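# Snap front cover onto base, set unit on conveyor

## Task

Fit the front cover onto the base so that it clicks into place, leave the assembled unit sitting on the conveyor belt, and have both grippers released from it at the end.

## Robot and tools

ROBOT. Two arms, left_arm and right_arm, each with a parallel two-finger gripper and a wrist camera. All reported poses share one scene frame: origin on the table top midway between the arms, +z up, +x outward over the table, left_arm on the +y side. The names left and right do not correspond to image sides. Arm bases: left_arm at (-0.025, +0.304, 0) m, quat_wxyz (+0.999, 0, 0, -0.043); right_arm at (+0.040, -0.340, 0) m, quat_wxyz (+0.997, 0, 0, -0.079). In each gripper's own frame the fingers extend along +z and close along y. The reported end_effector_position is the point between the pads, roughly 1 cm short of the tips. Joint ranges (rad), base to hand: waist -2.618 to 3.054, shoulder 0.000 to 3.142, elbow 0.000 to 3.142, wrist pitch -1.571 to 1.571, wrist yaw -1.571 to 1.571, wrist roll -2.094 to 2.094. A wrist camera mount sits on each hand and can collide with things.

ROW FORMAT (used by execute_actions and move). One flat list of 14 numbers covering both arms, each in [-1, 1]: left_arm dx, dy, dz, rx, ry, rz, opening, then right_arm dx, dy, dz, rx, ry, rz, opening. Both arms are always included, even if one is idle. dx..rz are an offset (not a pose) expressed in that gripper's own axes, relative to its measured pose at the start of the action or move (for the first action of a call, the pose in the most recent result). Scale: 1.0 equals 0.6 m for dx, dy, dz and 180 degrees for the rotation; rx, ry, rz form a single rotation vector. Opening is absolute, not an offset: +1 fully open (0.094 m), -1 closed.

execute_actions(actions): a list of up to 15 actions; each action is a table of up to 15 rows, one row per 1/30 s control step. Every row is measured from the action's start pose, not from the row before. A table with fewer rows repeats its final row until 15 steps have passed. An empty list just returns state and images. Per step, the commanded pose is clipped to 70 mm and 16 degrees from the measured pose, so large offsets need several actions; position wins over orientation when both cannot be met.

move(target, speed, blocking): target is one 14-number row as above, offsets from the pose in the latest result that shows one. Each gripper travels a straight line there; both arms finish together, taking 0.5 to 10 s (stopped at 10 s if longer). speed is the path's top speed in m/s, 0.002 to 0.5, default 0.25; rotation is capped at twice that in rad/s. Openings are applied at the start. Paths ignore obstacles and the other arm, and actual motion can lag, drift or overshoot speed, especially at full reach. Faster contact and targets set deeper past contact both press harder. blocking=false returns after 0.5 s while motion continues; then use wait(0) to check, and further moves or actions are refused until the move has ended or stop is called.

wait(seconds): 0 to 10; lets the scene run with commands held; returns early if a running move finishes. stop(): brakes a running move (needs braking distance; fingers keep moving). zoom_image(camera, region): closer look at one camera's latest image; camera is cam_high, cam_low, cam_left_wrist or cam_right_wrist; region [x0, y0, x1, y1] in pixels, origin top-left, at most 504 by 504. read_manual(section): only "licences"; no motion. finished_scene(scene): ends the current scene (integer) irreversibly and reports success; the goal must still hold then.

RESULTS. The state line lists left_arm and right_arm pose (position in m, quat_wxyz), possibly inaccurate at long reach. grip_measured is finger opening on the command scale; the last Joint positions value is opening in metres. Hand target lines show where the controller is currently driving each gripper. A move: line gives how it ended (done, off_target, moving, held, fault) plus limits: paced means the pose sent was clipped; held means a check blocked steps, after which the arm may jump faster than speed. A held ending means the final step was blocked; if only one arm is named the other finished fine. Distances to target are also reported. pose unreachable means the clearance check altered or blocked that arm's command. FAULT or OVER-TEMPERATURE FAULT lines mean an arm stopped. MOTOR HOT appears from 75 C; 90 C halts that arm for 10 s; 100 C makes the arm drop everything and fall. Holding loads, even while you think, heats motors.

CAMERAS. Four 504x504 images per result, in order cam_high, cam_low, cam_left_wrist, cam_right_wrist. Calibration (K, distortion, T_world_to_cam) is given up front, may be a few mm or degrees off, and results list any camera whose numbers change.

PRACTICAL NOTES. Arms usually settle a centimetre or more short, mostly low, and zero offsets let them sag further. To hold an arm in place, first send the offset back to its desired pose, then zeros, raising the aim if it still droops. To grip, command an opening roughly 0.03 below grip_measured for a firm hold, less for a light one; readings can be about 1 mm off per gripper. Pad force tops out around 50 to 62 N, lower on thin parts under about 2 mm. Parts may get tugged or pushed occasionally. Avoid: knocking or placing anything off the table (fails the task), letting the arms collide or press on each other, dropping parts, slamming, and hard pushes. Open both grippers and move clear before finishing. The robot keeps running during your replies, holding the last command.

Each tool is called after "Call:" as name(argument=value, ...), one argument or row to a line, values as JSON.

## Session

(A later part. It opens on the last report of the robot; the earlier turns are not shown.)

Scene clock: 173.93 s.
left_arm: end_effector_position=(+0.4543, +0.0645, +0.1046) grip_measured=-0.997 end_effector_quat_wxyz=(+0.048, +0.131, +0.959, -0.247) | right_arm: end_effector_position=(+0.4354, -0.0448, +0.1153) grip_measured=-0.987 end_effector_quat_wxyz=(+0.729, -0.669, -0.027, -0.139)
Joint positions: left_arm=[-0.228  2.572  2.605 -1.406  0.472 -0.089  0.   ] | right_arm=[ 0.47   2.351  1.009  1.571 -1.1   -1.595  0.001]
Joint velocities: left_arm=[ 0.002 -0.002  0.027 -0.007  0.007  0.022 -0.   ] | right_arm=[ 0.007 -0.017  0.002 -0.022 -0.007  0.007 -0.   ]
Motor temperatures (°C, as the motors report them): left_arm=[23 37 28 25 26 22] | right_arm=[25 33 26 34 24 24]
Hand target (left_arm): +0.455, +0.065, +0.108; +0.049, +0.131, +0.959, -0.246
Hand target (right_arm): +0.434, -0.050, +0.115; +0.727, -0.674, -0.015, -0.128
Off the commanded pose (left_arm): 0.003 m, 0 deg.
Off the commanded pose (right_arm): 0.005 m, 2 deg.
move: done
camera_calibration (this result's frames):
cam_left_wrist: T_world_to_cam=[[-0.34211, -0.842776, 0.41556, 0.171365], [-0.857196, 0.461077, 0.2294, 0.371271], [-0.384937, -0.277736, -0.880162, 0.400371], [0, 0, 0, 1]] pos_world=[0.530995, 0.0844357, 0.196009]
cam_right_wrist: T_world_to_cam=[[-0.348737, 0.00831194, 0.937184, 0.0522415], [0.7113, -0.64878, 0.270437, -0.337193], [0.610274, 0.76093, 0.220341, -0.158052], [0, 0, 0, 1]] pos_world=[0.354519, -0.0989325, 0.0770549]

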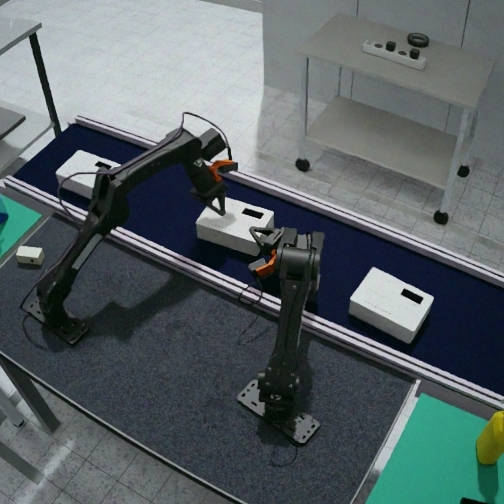

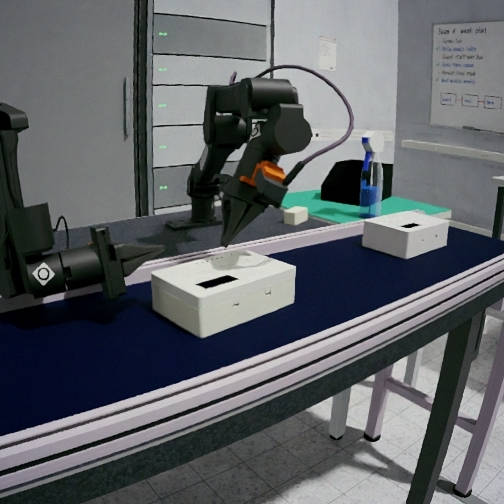

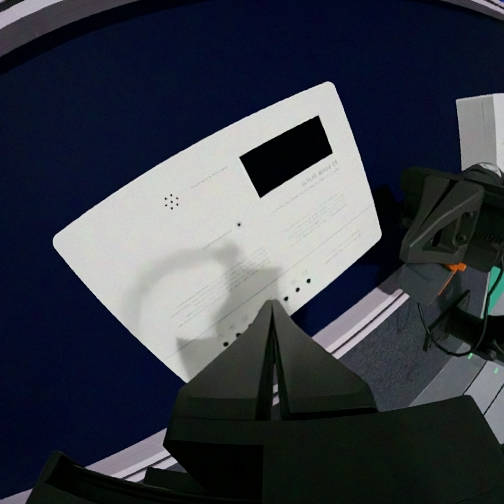

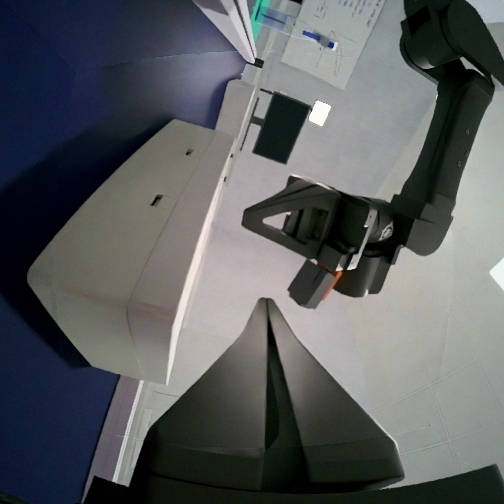

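Call:
move(
  target=[-0.083,0.07,-0.03,0,0,0,-1, 0,0,-0.1,0,0,0,-1],
  speed=0.08,
)

Scene clock: 175.40 s.
left_arm: end_effector_position=(+0.5056, +0.0990, +0.1069) grip_measured=-0.997 end_effector_quat_wxyz=(+0.114, +0.106, +0.955, -0.252) | right_arm: end_effector_position=(+0.4317, -0.1005, +0.1054) grip_measured=-0.987 end_effector_quat_wxyz=(+0.714, -0.686, -0.026, -0.138)
Joint positions: left_arm=[-0.142  2.705  2.848 -1.401  0.473 -0.082  0.   ] | right_arm=[ 0.329  2.312  0.92   1.571 -1.243 -1.631  0.001]
Joint velocities: left_arm=[-0.002  0.012 -0.012  0.022  0.007  0.022  0.   ] | right_arm=[-0.022  0.002 -0.012  0.022 -0.007 -0.022  0.001]
Motor temperatures (°C, as the motors report them): left_arm=[23 37 28 25 26 22] | right_arm=[25 33 26 34 24 24]
Hand target (left_arm): +0.512, +0.098, +0.109; +0.128, +0.112, +0.950, -0.261
Hand target (right_arm): +0.428, -0.104, +0.109; +0.713, -0.687, -0.027, -0.137
Off the commanded pose (left_arm): 0.008 m, 8 deg.
Off the commanded pose (right_arm): 0.007 m, 3 deg.
elbow stopped short (left arm): the move would have taken joint 3 (elbow) straighter than the controller allows; a more bent joint 3 avoids this.
joint sent to its limit (right arm) — the command would take joint 4 (wrist pitch) past its upper limit, so that joint was sent only as far as its limit.
move: off_target (left_arm, right_arm)
camera_calibration (this result's frames):
cam_left_wrist: T_world_to_cam=[[-0.320986, -0.856537, 0.404119, 0.208936], [-0.911176, 0.395672, 0.114902, 0.44485], [-0.258316, -0.331342, -0.907461, 0.376004], [0, 0, 0, 1]] pos_world=[0.56953, 0.127533, 0.20566]
cam_right_wrist: T_world_to_cam=[[-0.342766, 0.0522098, 0.937969, 0.0623861], [0.710103, -0.639283, 0.29508, -0.369116], [0.615033, 0.767197, 0.18205, -0.108594], [0, 0, 0, 1]] pos_world=[0.350283, -0.155913, 0.0701719]

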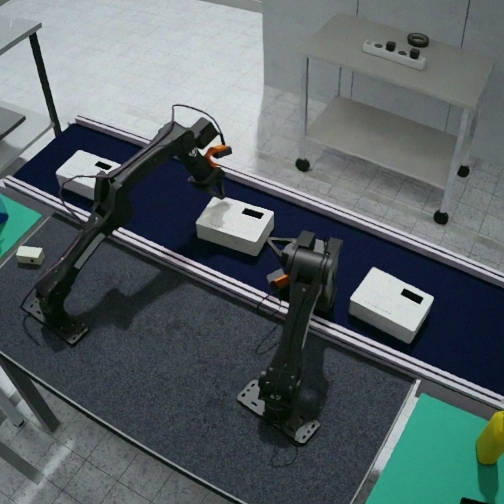

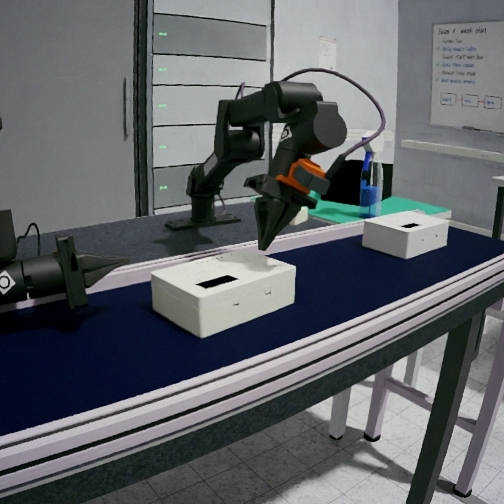

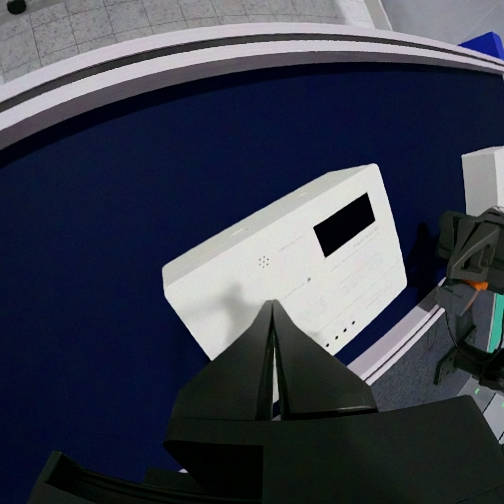

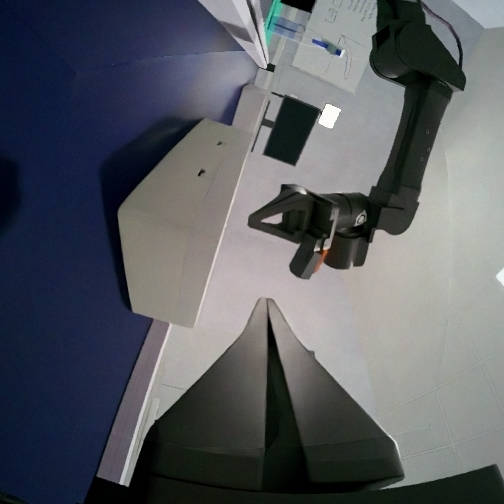

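Call:
move(
  target=[0.018,0.03,0.056,0,0,0,-1, 0,0,0,0,0,0,-1],
  speed=0.04,
)

Call:
zoom_image(
  camera="cam_low",
  region=[80,235,300,345],
)

Scene clock: 177.03 s.
left_arm: end_effector_position=(+0.5066, +0.0954, +0.0819) grip_measured=-0.997 end_effector_quat_wxyz=(+0.123, +0.109, +0.951, -0.263) | right_arm: end_effector_position=(+0.4315, -0.1004, +0.1054) grip_measured=-0.987 end_effector_quat_wxyz=(+0.714, -0.686, -0.027, -0.138)
Joint positions: left_arm=[-0.142  2.559  2.448 -1.124  0.494 -0.083  0.   ] | right_arm=[ 0.329  2.312  0.92   1.571 -1.244 -1.631  0.001]
Joint velocities: left_arm=[ 0.002 -0.007  0.002 -0.066  0.007 -0.037  0.   ] | right_arm=[-0.022  0.007  0.002 -0.022 -0.007  0.081 -0.001]
Motor temperatures (°C, as the motors report them): left_arm=[23 38 28 25 26 22] | right_arm=[25 33 26 34 24 24]
Hand target (left_arm): +0.505, +0.099, +0.067; +0.113, +0.106, +0.955, -0.252
Hand target (right_arm): +0.432, -0.100, +0.105; +0.714, -0.686, -0.026, -0.138
Off the commanded pose (left_arm): 0.015 m, 2 deg.
Off the commanded pose (right_arm): 0.000 m, 0 deg.
joint sent to its limit (right arm) — the command would take joint 4 (wrist pitch) past its upper limit, so that joint was sent only as far as its limit.
move: off_target (left_arm)
camera_calibration (this result's frames):
cam_left_wrist: T_world_to_cam=[[-0.333509, -0.844365, 0.419308, 0.220185], [-0.910393, 0.403974, 0.0893789, 0.450917], [-0.244858, -0.351926, -0.903434, 0.347178], [0, 0, 0, 1]] pos_world=[0.568955, 0.125939, 0.181025]
cam_right_wrist: T_world_to_cam=[[-0.343561, 0.052134, 0.937682, 0.062714], [0.710562, -0.63842, 0.295841, -0.369136], [0.614059, 0.76792, 0.182292, -0.108023], [0, 0, 0, 1]] pos_world=[0.350172, -0.15598, 0.0700912]

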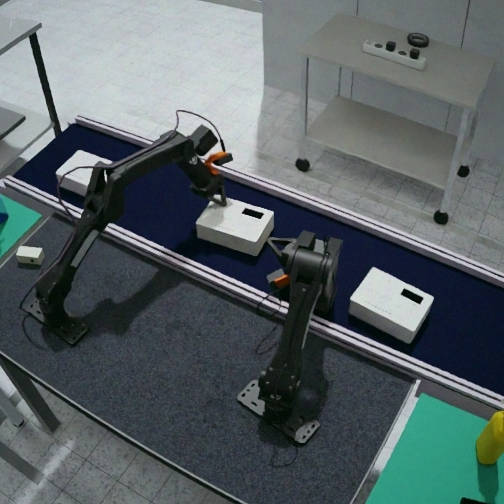

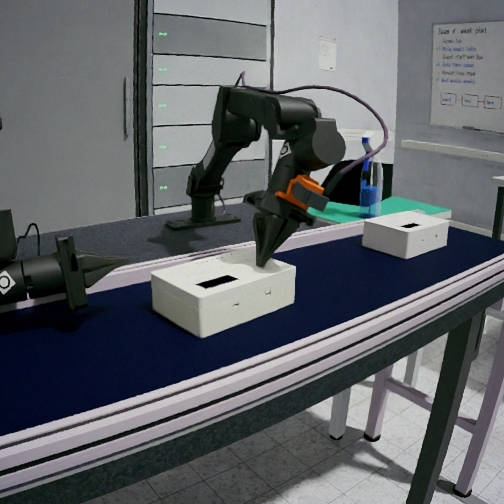

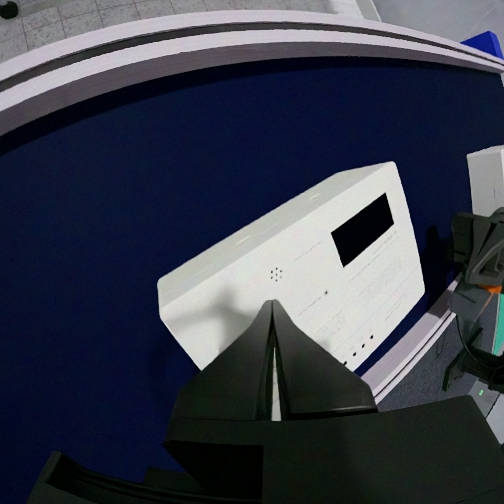

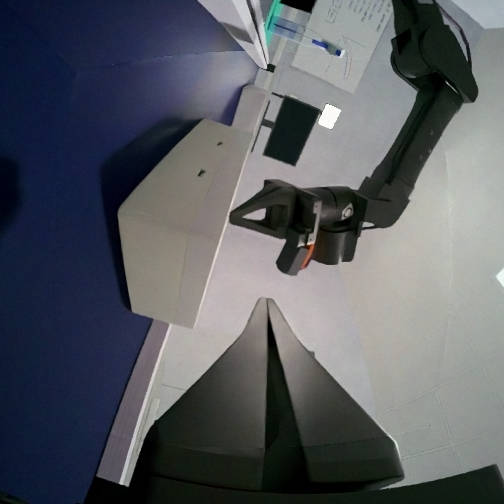

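Region (80, 235, 300, 345) of cam_low's 504x504 image, scaled by 2.291, with more detail than that image has.

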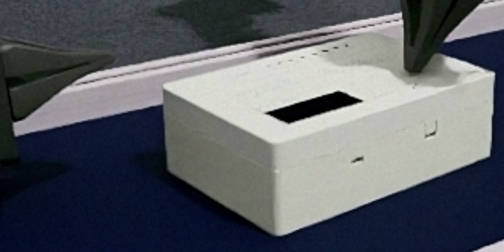

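Call:
zoom_image(
  camera="cam_low",
  region=[220,270,300,320],
)

Call:
zoom_image(
  camera="cam_right_wrist",
  region=[150,100,270,220],
)

Region (220, 270, 300, 320) of cam_low's 504x504 image, scaled by 6.300, with more detail than that image has; it fills the top 315 rows of this view, and the rest is white.

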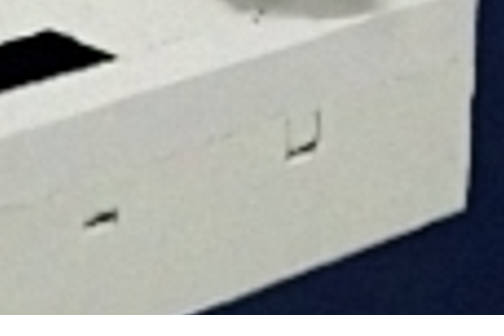

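Region (150, 100, 270, 220) of cam_right_wrist's 504x504 image, scaled by 4.200, with more detail than that image has.

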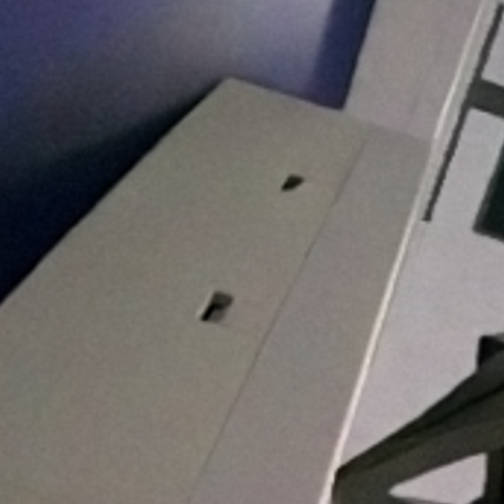

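Call:
move(
  target=[0.03,0.006,0.02,0,0,0,-1, 0,0,0,0,0,0,-1],
  speed=0.03,
)

Call:
zoom_image(
  camera="cam_low",
  region=[200,260,300,330],
)

Scene clock: 178.33 s.
left_arm: end_effector_position=(+0.5033, +0.0952, +0.0823) grip_measured=-0.997 end_effector_quat_wxyz=(+0.149, +0.115, +0.945, -0.269) | right_arm: end_effector_position=(+0.4315, -0.1004, +0.1054) grip_measured=-0.987 end_effector_quat_wxyz=(+0.714, -0.686, -0.027, -0.138)
Joint positions: left_arm=[-0.142  2.449  2.227 -0.956  0.5   -0.087  0.   ] | right_arm=[ 0.329  2.312  0.92   1.571 -1.244 -1.632  0.001]
Joint velocities: left_arm=[ 0.002 -0.012 -0.022 -0.007 -0.051 -0.051 -0.001] | right_arm=[-0.007 -0.007 -0.012 -0.007  0.007 -0.022 -0.   ]
Motor temperatures (°C, as the motors report them): left_arm=[23 38 28 25 26 22] | right_arm=[25 33 26 34 24 24]
Hand target (left_arm): +0.493, +0.095, +0.066; +0.123, +0.110, +0.951, -0.263
Hand target (right_arm): +0.431, -0.100, +0.105; +0.714, -0.686, -0.027, -0.138
Off the commanded pose (left_arm): 0.020 m, 3 deg.
Off the commanded pose (right_arm): 0.000 m, 0 deg.
joint sent to its limit (right arm) — the command would take joint 4 (wrist pitch) past its upper limit, so that joint was sent only as far as its limit.
move: off_target (left_arm)
camera_calibration (this result's frames):
cam_left_wrist: T_world_to_cam=[[-0.354645, -0.836673, 0.417379, 0.228791], [-0.914011, 0.40428, 0.0337856, 0.454317], [-0.197006, -0.369507, -0.908104, 0.324629], [0, 0, 0, 1]] pos_world=[0.560344, 0.127704, 0.183955]
cam_right_wrist: T_world_to_cam=[[-0.344264, 0.0522569, 0.937417, 0.0630579], [0.710311, -0.638417, 0.296449, -0.369091], [0.613955, 0.767915, 0.182666, -0.108018], [0, 0, 0, 1]] pos_world=[0.350196, -0.155981, 0.0700364]

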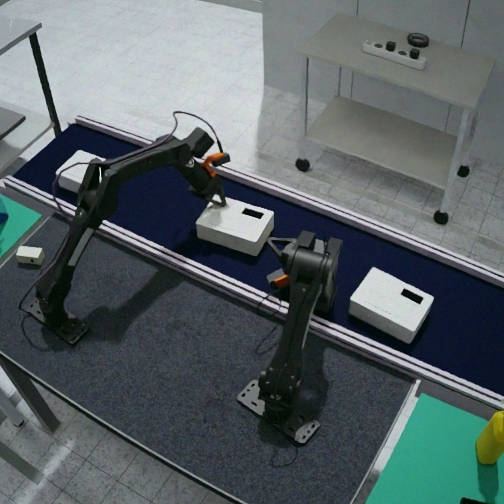

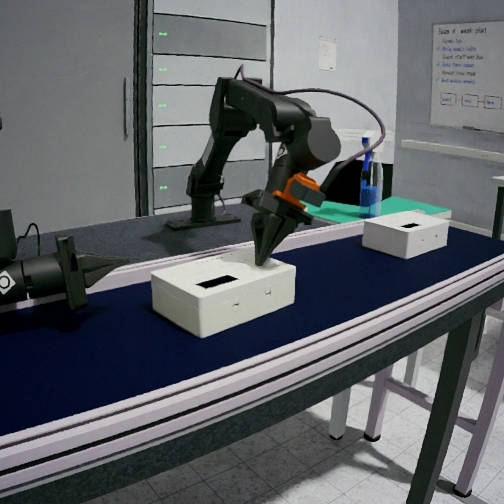

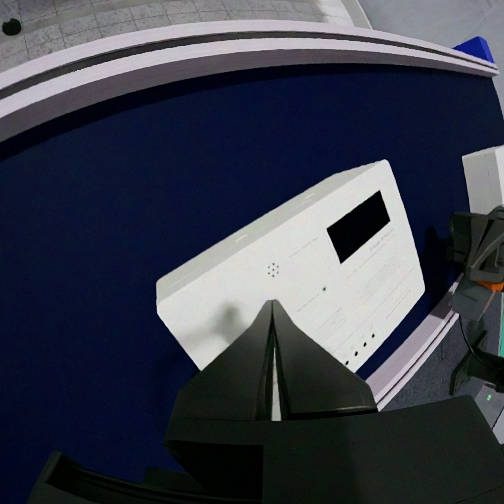

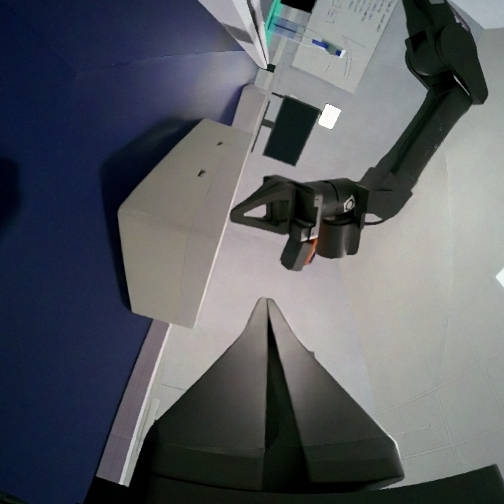

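Region (200, 260, 300, 330) of cam_low's 504x504 image, scaled by 5.040, with more detail than that image has; it fills the top 353 rows of this view, and the rest is white.

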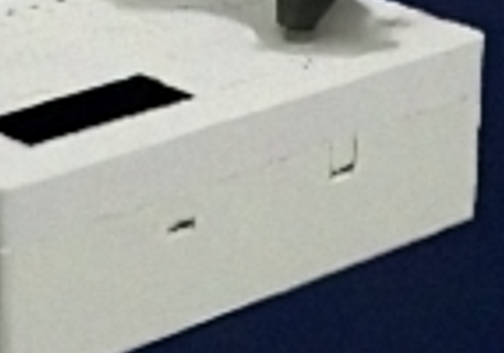

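Call:
move(
  target=[0.05,0.0,0.02,0,0,0,-1, 0,0,0,0,0,0,-1],
  speed=0.03,
)

Call:
zoom_image(
  camera="cam_low",
  region=[200,260,300,330],
)

Scene clock: 179.77 s.
left_arm: end_effector_position=(+0.4942, +0.0963, +0.0825) grip_measured=-0.997 end_effector_quat_wxyz=(+0.183, +0.118, +0.936, -0.277) | right_arm: end_effector_position=(+0.4315, -0.1004, +0.1054) grip_measured=-0.987 end_effector_quat_wxyz=(+0.714, -0.686, -0.027, -0.138)
Joint positions: left_arm=[-0.142  2.32   1.97  -0.75   0.506 -0.099  0.   ] | right_arm=[ 0.329  2.312  0.92   1.571 -1.244 -1.633  0.001]
Joint velocities: left_arm=[-0.007  0.012  0.007  0.066  0.007  0.037 -0.   ] | right_arm=[-0.022 -0.007 -0.002 -0.022  0.037  0.007 -0.001]
Motor temperatures (°C, as the motors report them): left_arm=[23 38 28 25 26 22] | right_arm=[25 33 26 34 24 24]
Hand target (left_arm): +0.478, +0.093, +0.063; +0.149, +0.115, +0.945, -0.269
Hand target (right_arm): +0.431, -0.100, +0.105; +0.713, -0.686, -0.027, -0.138
Off the commanded pose (left_arm): 0.026 m, 4 deg.
Off the commanded pose (right_arm): 0.000 m, 0 deg.
joint sent to its limit (right arm) — the command would take joint 4 (wrist pitch) past its upper limit, so that joint was sent only as far as its limit.
move: off_target (left_arm)
camera_calibration (this result's frames):
cam_left_wrist: T_world_to_cam=[[-0.376299, -0.828814, 0.414085, 0.236679], [-0.916921, 0.39724, -0.0381521, 0.45359], [-0.13287, -0.39404, -0.909438, 0.294255], [0, 0, 0, 1]] pos_world=[0.544066, 0.131927, 0.186908]
cam_right_wrist: T_world_to_cam=[[-0.344968, 0.0523798, 0.937152, 0.0634018], [0.71006, -0.638414, 0.297057, -0.369047], [0.61385, 0.767909, 0.183039, -0.108013], [0, 0, 0, 1]] pos_world=[0.350221, -0.155981, 0.0699816]

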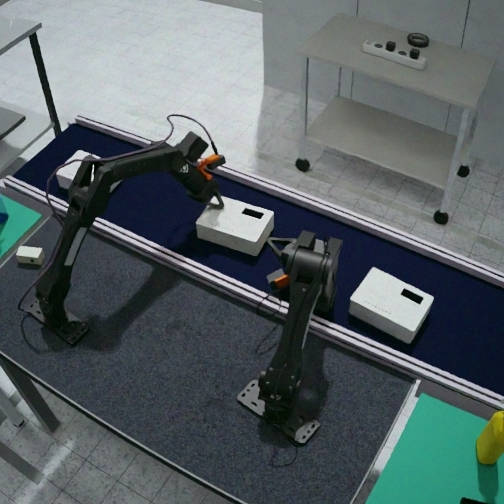

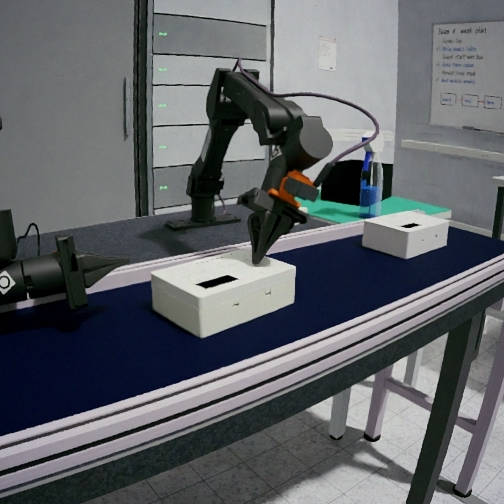

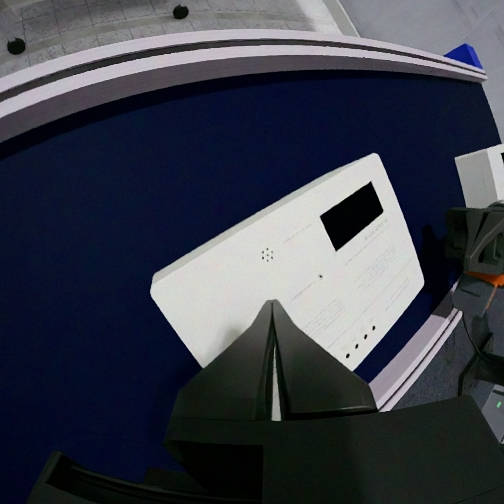

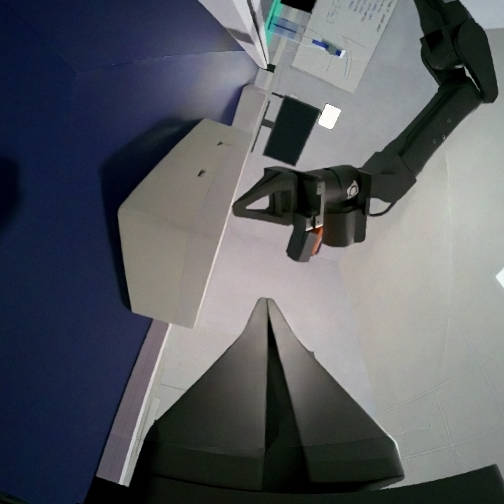

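Region (200, 260, 300, 330) of cam_low's 504x504 image, scaled by 5.040, with more detail than that image has; it fills the top 353 rows of this view, and the rest is white.

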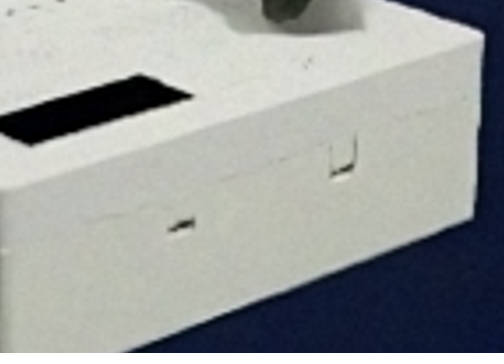

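Call:
move(
  target=[0.0,-0.03,-0.1,0,0,0,-1, 0,0,0,0,0,0,-1],
  speed=0.1,
)

Call:
zoom_image(
  camera="cam_low",
  region=[140,240,300,340],
)

Scene clock: 181.03 s.
left_arm: end_effector_position=(+0.4726, +0.1115, +0.1278) grip_measured=-0.997 end_effector_quat_wxyz=(+0.177, +0.114, +0.939, -0.273) | right_arm: end_effector_position=(+0.4315, -0.1004, +0.1054) grip_measured=-0.987 end_effector_quat_wxyz=(+0.714, -0.686, -0.027, -0.139)
Joint positions: left_arm=[-0.123  2.207  1.969 -0.885  0.507 -0.084  0.   ] | right_arm=[ 0.329  2.312  0.92   1.571 -1.244 -1.634  0.001]
Joint velocities: left_arm=[ 0.012 -0.012  0.007 -0.007  0.037 -0.007  0.   ] | right_arm=[-0.002  0.002  0.007 -0.066  0.007  0.037  0.   ]
Motor temperatures (°C, as the motors report them): left_arm=[23 38 28 25 26 22] | right_arm=[25 33 26 34 24 24]
Hand target (left_arm): +0.472, +0.114, +0.138; +0.183, +0.118, +0.936, -0.277
Hand target (right_arm): +0.431, -0.100, +0.105; +0.713, -0.686, -0.027, -0.138
Off the commanded pose (left_arm): 0.011 m, 1 deg.
Off the commanded pose (right_arm): 0.000 m, 0 deg.
joint sent to its limit (right arm) — the command would take joint 4 (wrist pitch) past its upper limit, so that joint was sent only as far as its limit.
move: off_target (left_arm)
camera_calibration (this result's frames):
cam_left_wrist: T_world_to_cam=[[-0.365528, -0.834679, 0.411948, 0.218232], [-0.919873, 0.39155, -0.0228682, 0.429552], [-0.142211, -0.387298, -0.910921, 0.342389], [0, 0, 0, 1]] pos_world=[0.523594, 0.146569, 0.231813]
cam_right_wrist: T_world_to_cam=[[-0.345671, 0.0525028, 0.936886, 0.0637456], [0.709808, -0.63841, 0.297665, -0.369002], [0.613746, 0.767904, 0.183413, -0.108008], [0, 0, 0, 1]] pos_world=[0.350245, -0.155982, 0.0699268]

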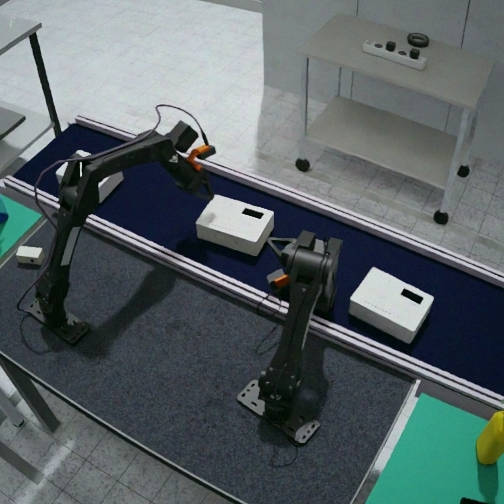

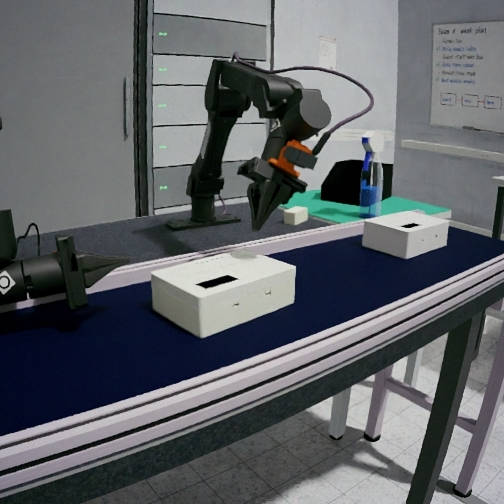

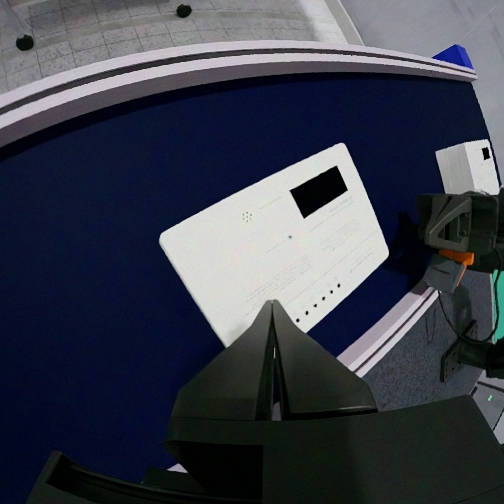

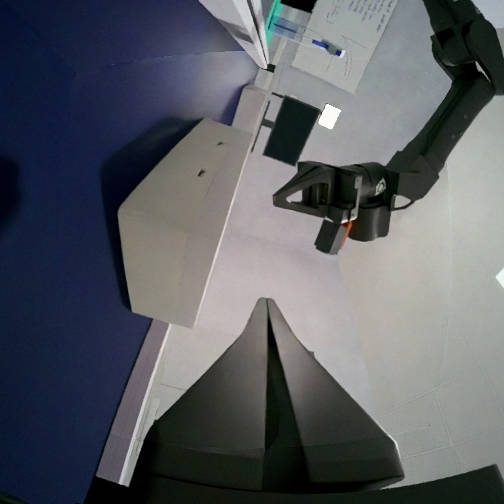

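Region (140, 240, 300, 340) of cam_low's 504x504 image, scaled by 3.150, with more detail than that image has; it fills the top 315 rows of this view, and the rest is white.

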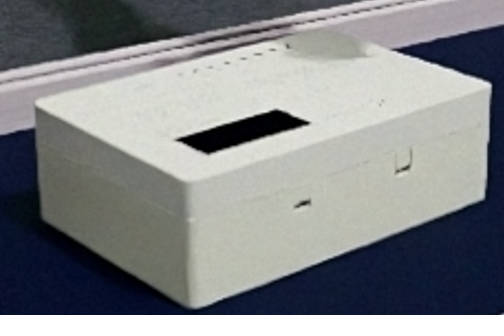

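Call:
move(
  target=[-0.071,0.021,0.076,0,0,0,-1, 0,0,0,0,0,0,-1],
  speed=0.1,
)

Scene clock: 182.73 s.
left_arm: end_effector_position=(+0.5299, +0.0998, +0.0998) grip_measured=-0.997 end_effector_quat_wxyz=(+0.181, +0.109, +0.938, -0.274) | right_arm: end_effector_position=(+0.4315, -0.1004, +0.1054) grip_measured=-0.987 end_effector_quat_wxyz=(+0.714, -0.686, -0.028, -0.139)
Joint positions: left_arm=[-0.123  2.521  2.402 -0.992  0.504 -0.098  0.   ] | right_arm=[ 0.329  2.312  0.92   1.571 -1.244 -1.635  0.001]
Joint velocities: left_arm=[ 0.007  0.002 -0.012 -0.022 -0.007 -0.022 -0.001] | right_arm=[ 0.012 -0.012  0.007 -0.022  0.007  0.051  0.001]
Motor temperatures (°C, as the motors report them): left_arm=[23 37 28 25 26 22] | right_arm=[25 33 26 34 24 24]
Hand target (left_arm): +0.527, +0.092, +0.102; +0.178, +0.114, +0.939, -0.273
Hand target (right_arm): +0.431, -0.100, +0.105; +0.713, -0.686, -0.027, -0.139
Off the commanded pose (left_arm): 0.009 m, 1 deg.
Off the commanded pose (right_arm): 0.000 m, 0 deg.
joint sent to its limit (right arm) — the command would take joint 4 (wrist pitch) past its upper limit, so that joint was sent only as far as its limit.
move: done
camera_calibration (this result's frames):
cam_left_wrist: T_world_to_cam=[[-0.356987, -0.837302, 0.414109, 0.236467], [-0.924446, 0.380282, -0.0280238, 0.490269], [-0.134014, -0.392825, -0.909796, 0.316589], [0, 0, 0, 1]] pos_world=[0.58007, 0.135918, 0.203847]
cam_right_wrist: T_world_to_cam=[[-0.346374, 0.0526257, 0.936619, 0.0640894], [0.709556, -0.638407, 0.298273, -0.368957], [0.613641, 0.767898, 0.183787, -0.108003], [0, 0, 0, 1]] pos_world=[0.350269, -0.155982, 0.069872]

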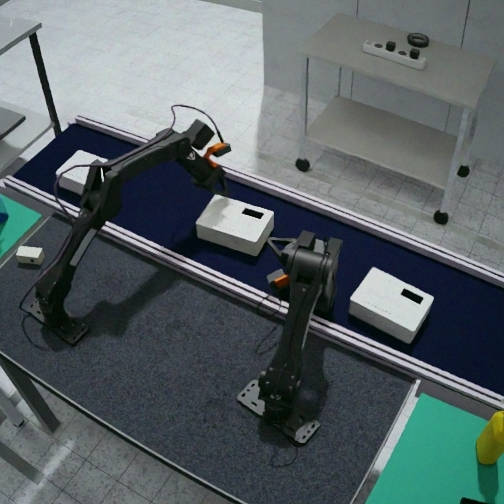

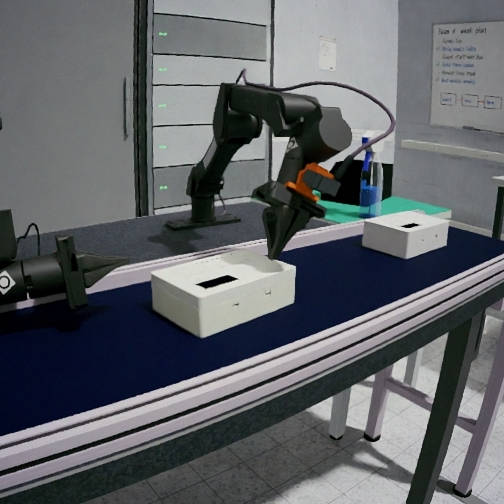

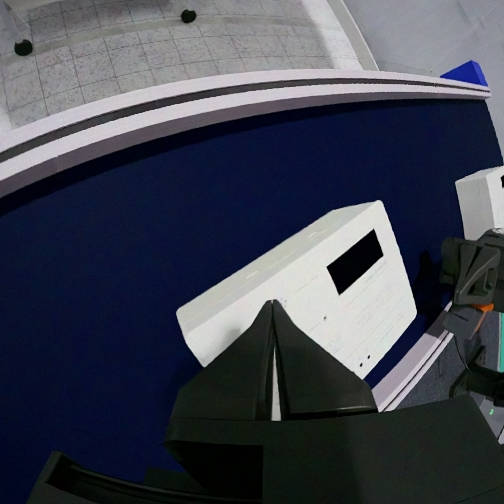

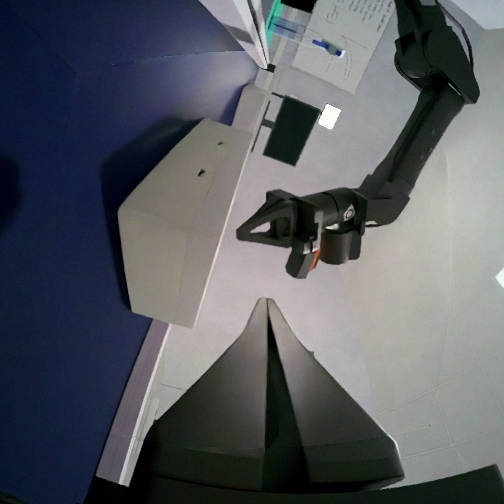

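Down 0.04: local (0.026, 0.031, 0.053).

Call:
move(
  target=[0.026,0.031,0.053,0,0,0,-1, 0,0,0,0,0,0,-1],
  speed=0.04,
)

Call:
zoom_image(
  camera="cam_low",
  region=[200,250,300,330],
)

Scene clock: 184.20 s.
left_arm: end_effector_position=(+0.5365, +0.0946, +0.0831) grip_measured=-0.997 end_effector_quat_wxyz=(+0.205, +0.118, +0.928, -0.287) | right_arm: end_effector_position=(+0.4315, -0.1004, +0.1054) grip_measured=-0.987 end_effector_quat_wxyz=(+0.714, -0.686, -0.028, -0.139)
Joint positions: left_arm=[-0.123  2.493  2.254 -0.817  0.528 -0.098  0.   ] | right_arm=[ 0.329  2.312  0.92   1.571 -1.244 -1.635  0.001]
Joint velocities: left_arm=[-0.007  0.002  0.012  0.095 -0.037 -0.037 -0.   ] | right_arm=[-0.012  0.007  0.002  0.037 -0.095  0.037  0.   ]
Motor temperatures (°C, as the motors report them): left_arm=[23 38 28 25 26 22] | right_arm=[25 33 26 34 24 24]
Hand target (left_arm): +0.530, +0.100, +0.060; +0.181, +0.109, +0.938, -0.274
Hand target (right_arm): +0.431, -0.100, +0.105; +0.713, -0.686, -0.028, -0.139
Off the commanded pose (left_arm): 0.025 m, 3 deg.
Off the commanded pose (right_arm): 0.000 m, 0 deg.
joint sent to its limit (right arm) — the command would take joint 4 (wrist pitch) past its upper limit, so that joint was sent only as far as its limit.
move: off_target (left_arm)
camera_calibration (this result's frames):
cam_left_wrist: T_world_to_cam=[[-0.387123, -0.819651, 0.422264, 0.255219], [-0.917275, 0.388809, -0.0862268, 0.498109], [-0.0935042, -0.420713, -0.902362, 0.280525], [0, 0, 0, 1]] pos_world=[0.581934, 0.133542, 0.188316]
cam_right_wrist: T_world_to_cam=[[-0.347077, 0.0527486, 0.936352, 0.0644332], [0.709304, -0.638403, 0.298881, -0.368912], [0.613536, 0.767893, 0.18416, -0.107997], [0, 0, 0, 1]] pos_world=[0.350294, -0.155983, 0.0698173]

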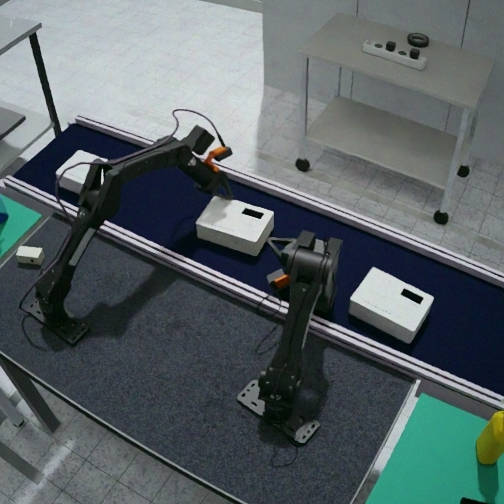

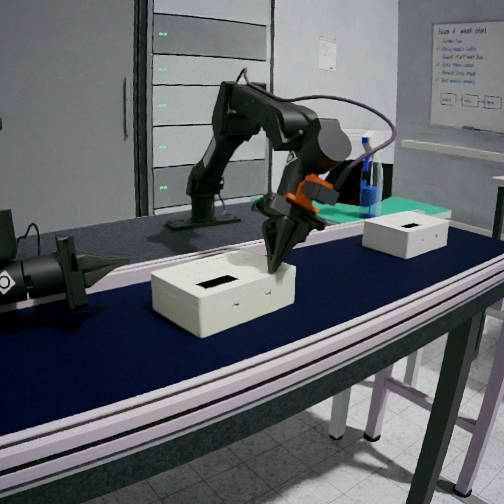

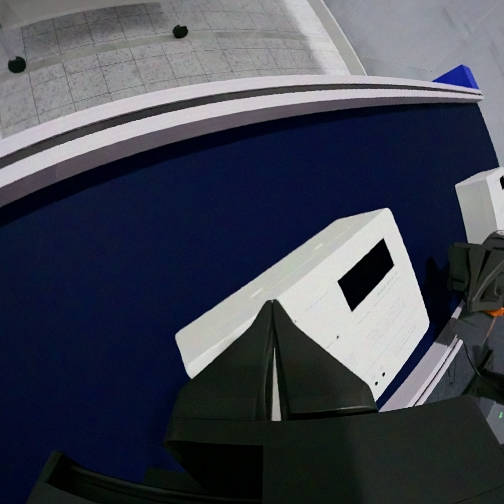

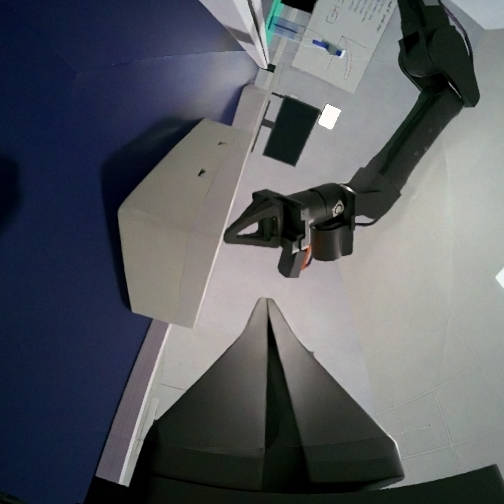

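Region (200, 250, 300, 330) of cam_low's 504x504 image, scaled by 5.040, with more detail than that image has; it fills the top 403 rows of this view, and the rest is white.

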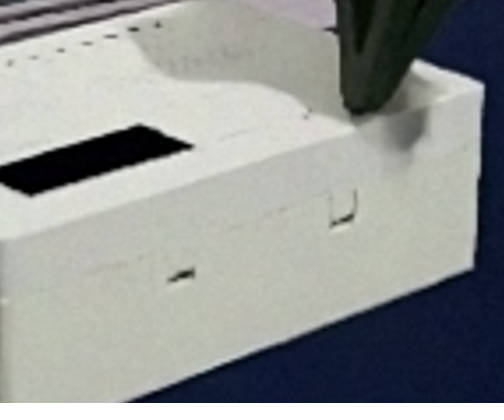

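Call:
move(
  target=[0.0,-0.03,-0.12,0,0,0,-1, 0,0,0,0,0,0,-1],
  speed=0.12,
)

Call:
finished_scene(
  scene=2,
)

Scene clock: 185.53 s.
left_arm: end_effector_position=(+0.5138, +0.1187, +0.1443) grip_measured=-0.997 end_effector_quat_wxyz=(+0.211, +0.115, +0.929, -0.281) | right_arm: end_effector_position=(+0.4315, -0.1004, +0.1054) grip_measured=-0.987 end_effector_quat_wxyz=(+0.713, -0.686, -0.028, -0.139)
Joint positions: left_arm=[-0.089  2.34   2.226 -0.947  0.53  -0.069  0.   ] | right_arm=[ 0.329  2.312  0.92   1.571 -1.244 -1.636  0.001]
Joint velocities: left_arm=[ 0.002  0.002 -0.017  0.022 -0.066  0.081  0.001] | right_arm=[-0.007 -0.012 -0.012  0.022 -0.007  0.022  0.   ]
Motor temperatures (°C, as the motors report them): left_arm=[23 38 28 25 26 22] | right_arm=[25 33 26 34 24 24]
Hand target (left_arm): +0.509, +0.121, +0.147; +0.205, +0.118, +0.928, -0.287
Hand target (right_arm): +0.431, -0.100, +0.105; +0.713, -0.686, -0.028, -0.139
Off the commanded pose (left_arm): 0.007 m, 1 deg.
Off the commanded pose (right_arm): 0.000 m, 0 deg.
joint sent to its limit (right arm) — the command would take joint 4 (wrist pitch) past its upper limit, so that joint was sent only as far as its limit.
move: done
camera_calibration (this result's frames):
cam_left_wrist: T_world_to_cam=[[-0.382536, -0.827566, 0.410854, 0.240524], [-0.920578, 0.379289, -0.0931421, 0.477036], [-0.0787511, -0.413854, -0.906931, 0.336061], [0, 0, 0, 1]] pos_world=[0.557623, 0.157195, 0.250395]
cam_right_wrist: T_world_to_cam=[[-0.34778, 0.0528715, 0.936084, 0.0647769], [0.709051, -0.638399, 0.299488, -0.368866], [0.61343, 0.767887, 0.184534, -0.107991], [0, 0, 0, 1]] pos_world=[0.350318, -0.155983, 0.0697625]

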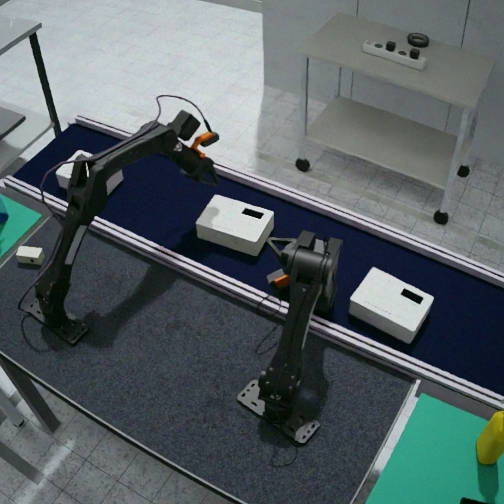

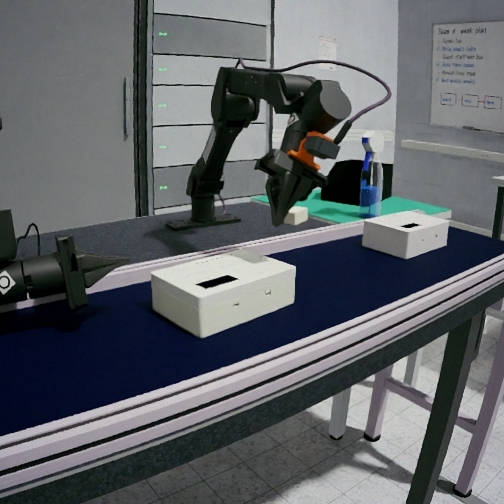

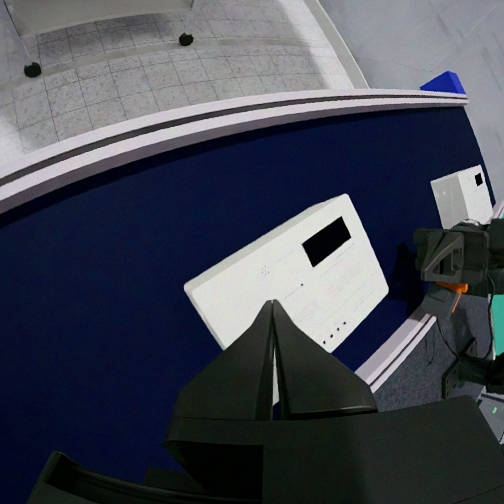

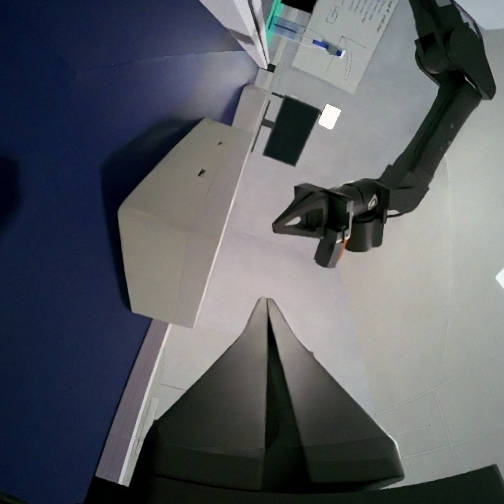

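The scene is finished: the task was done.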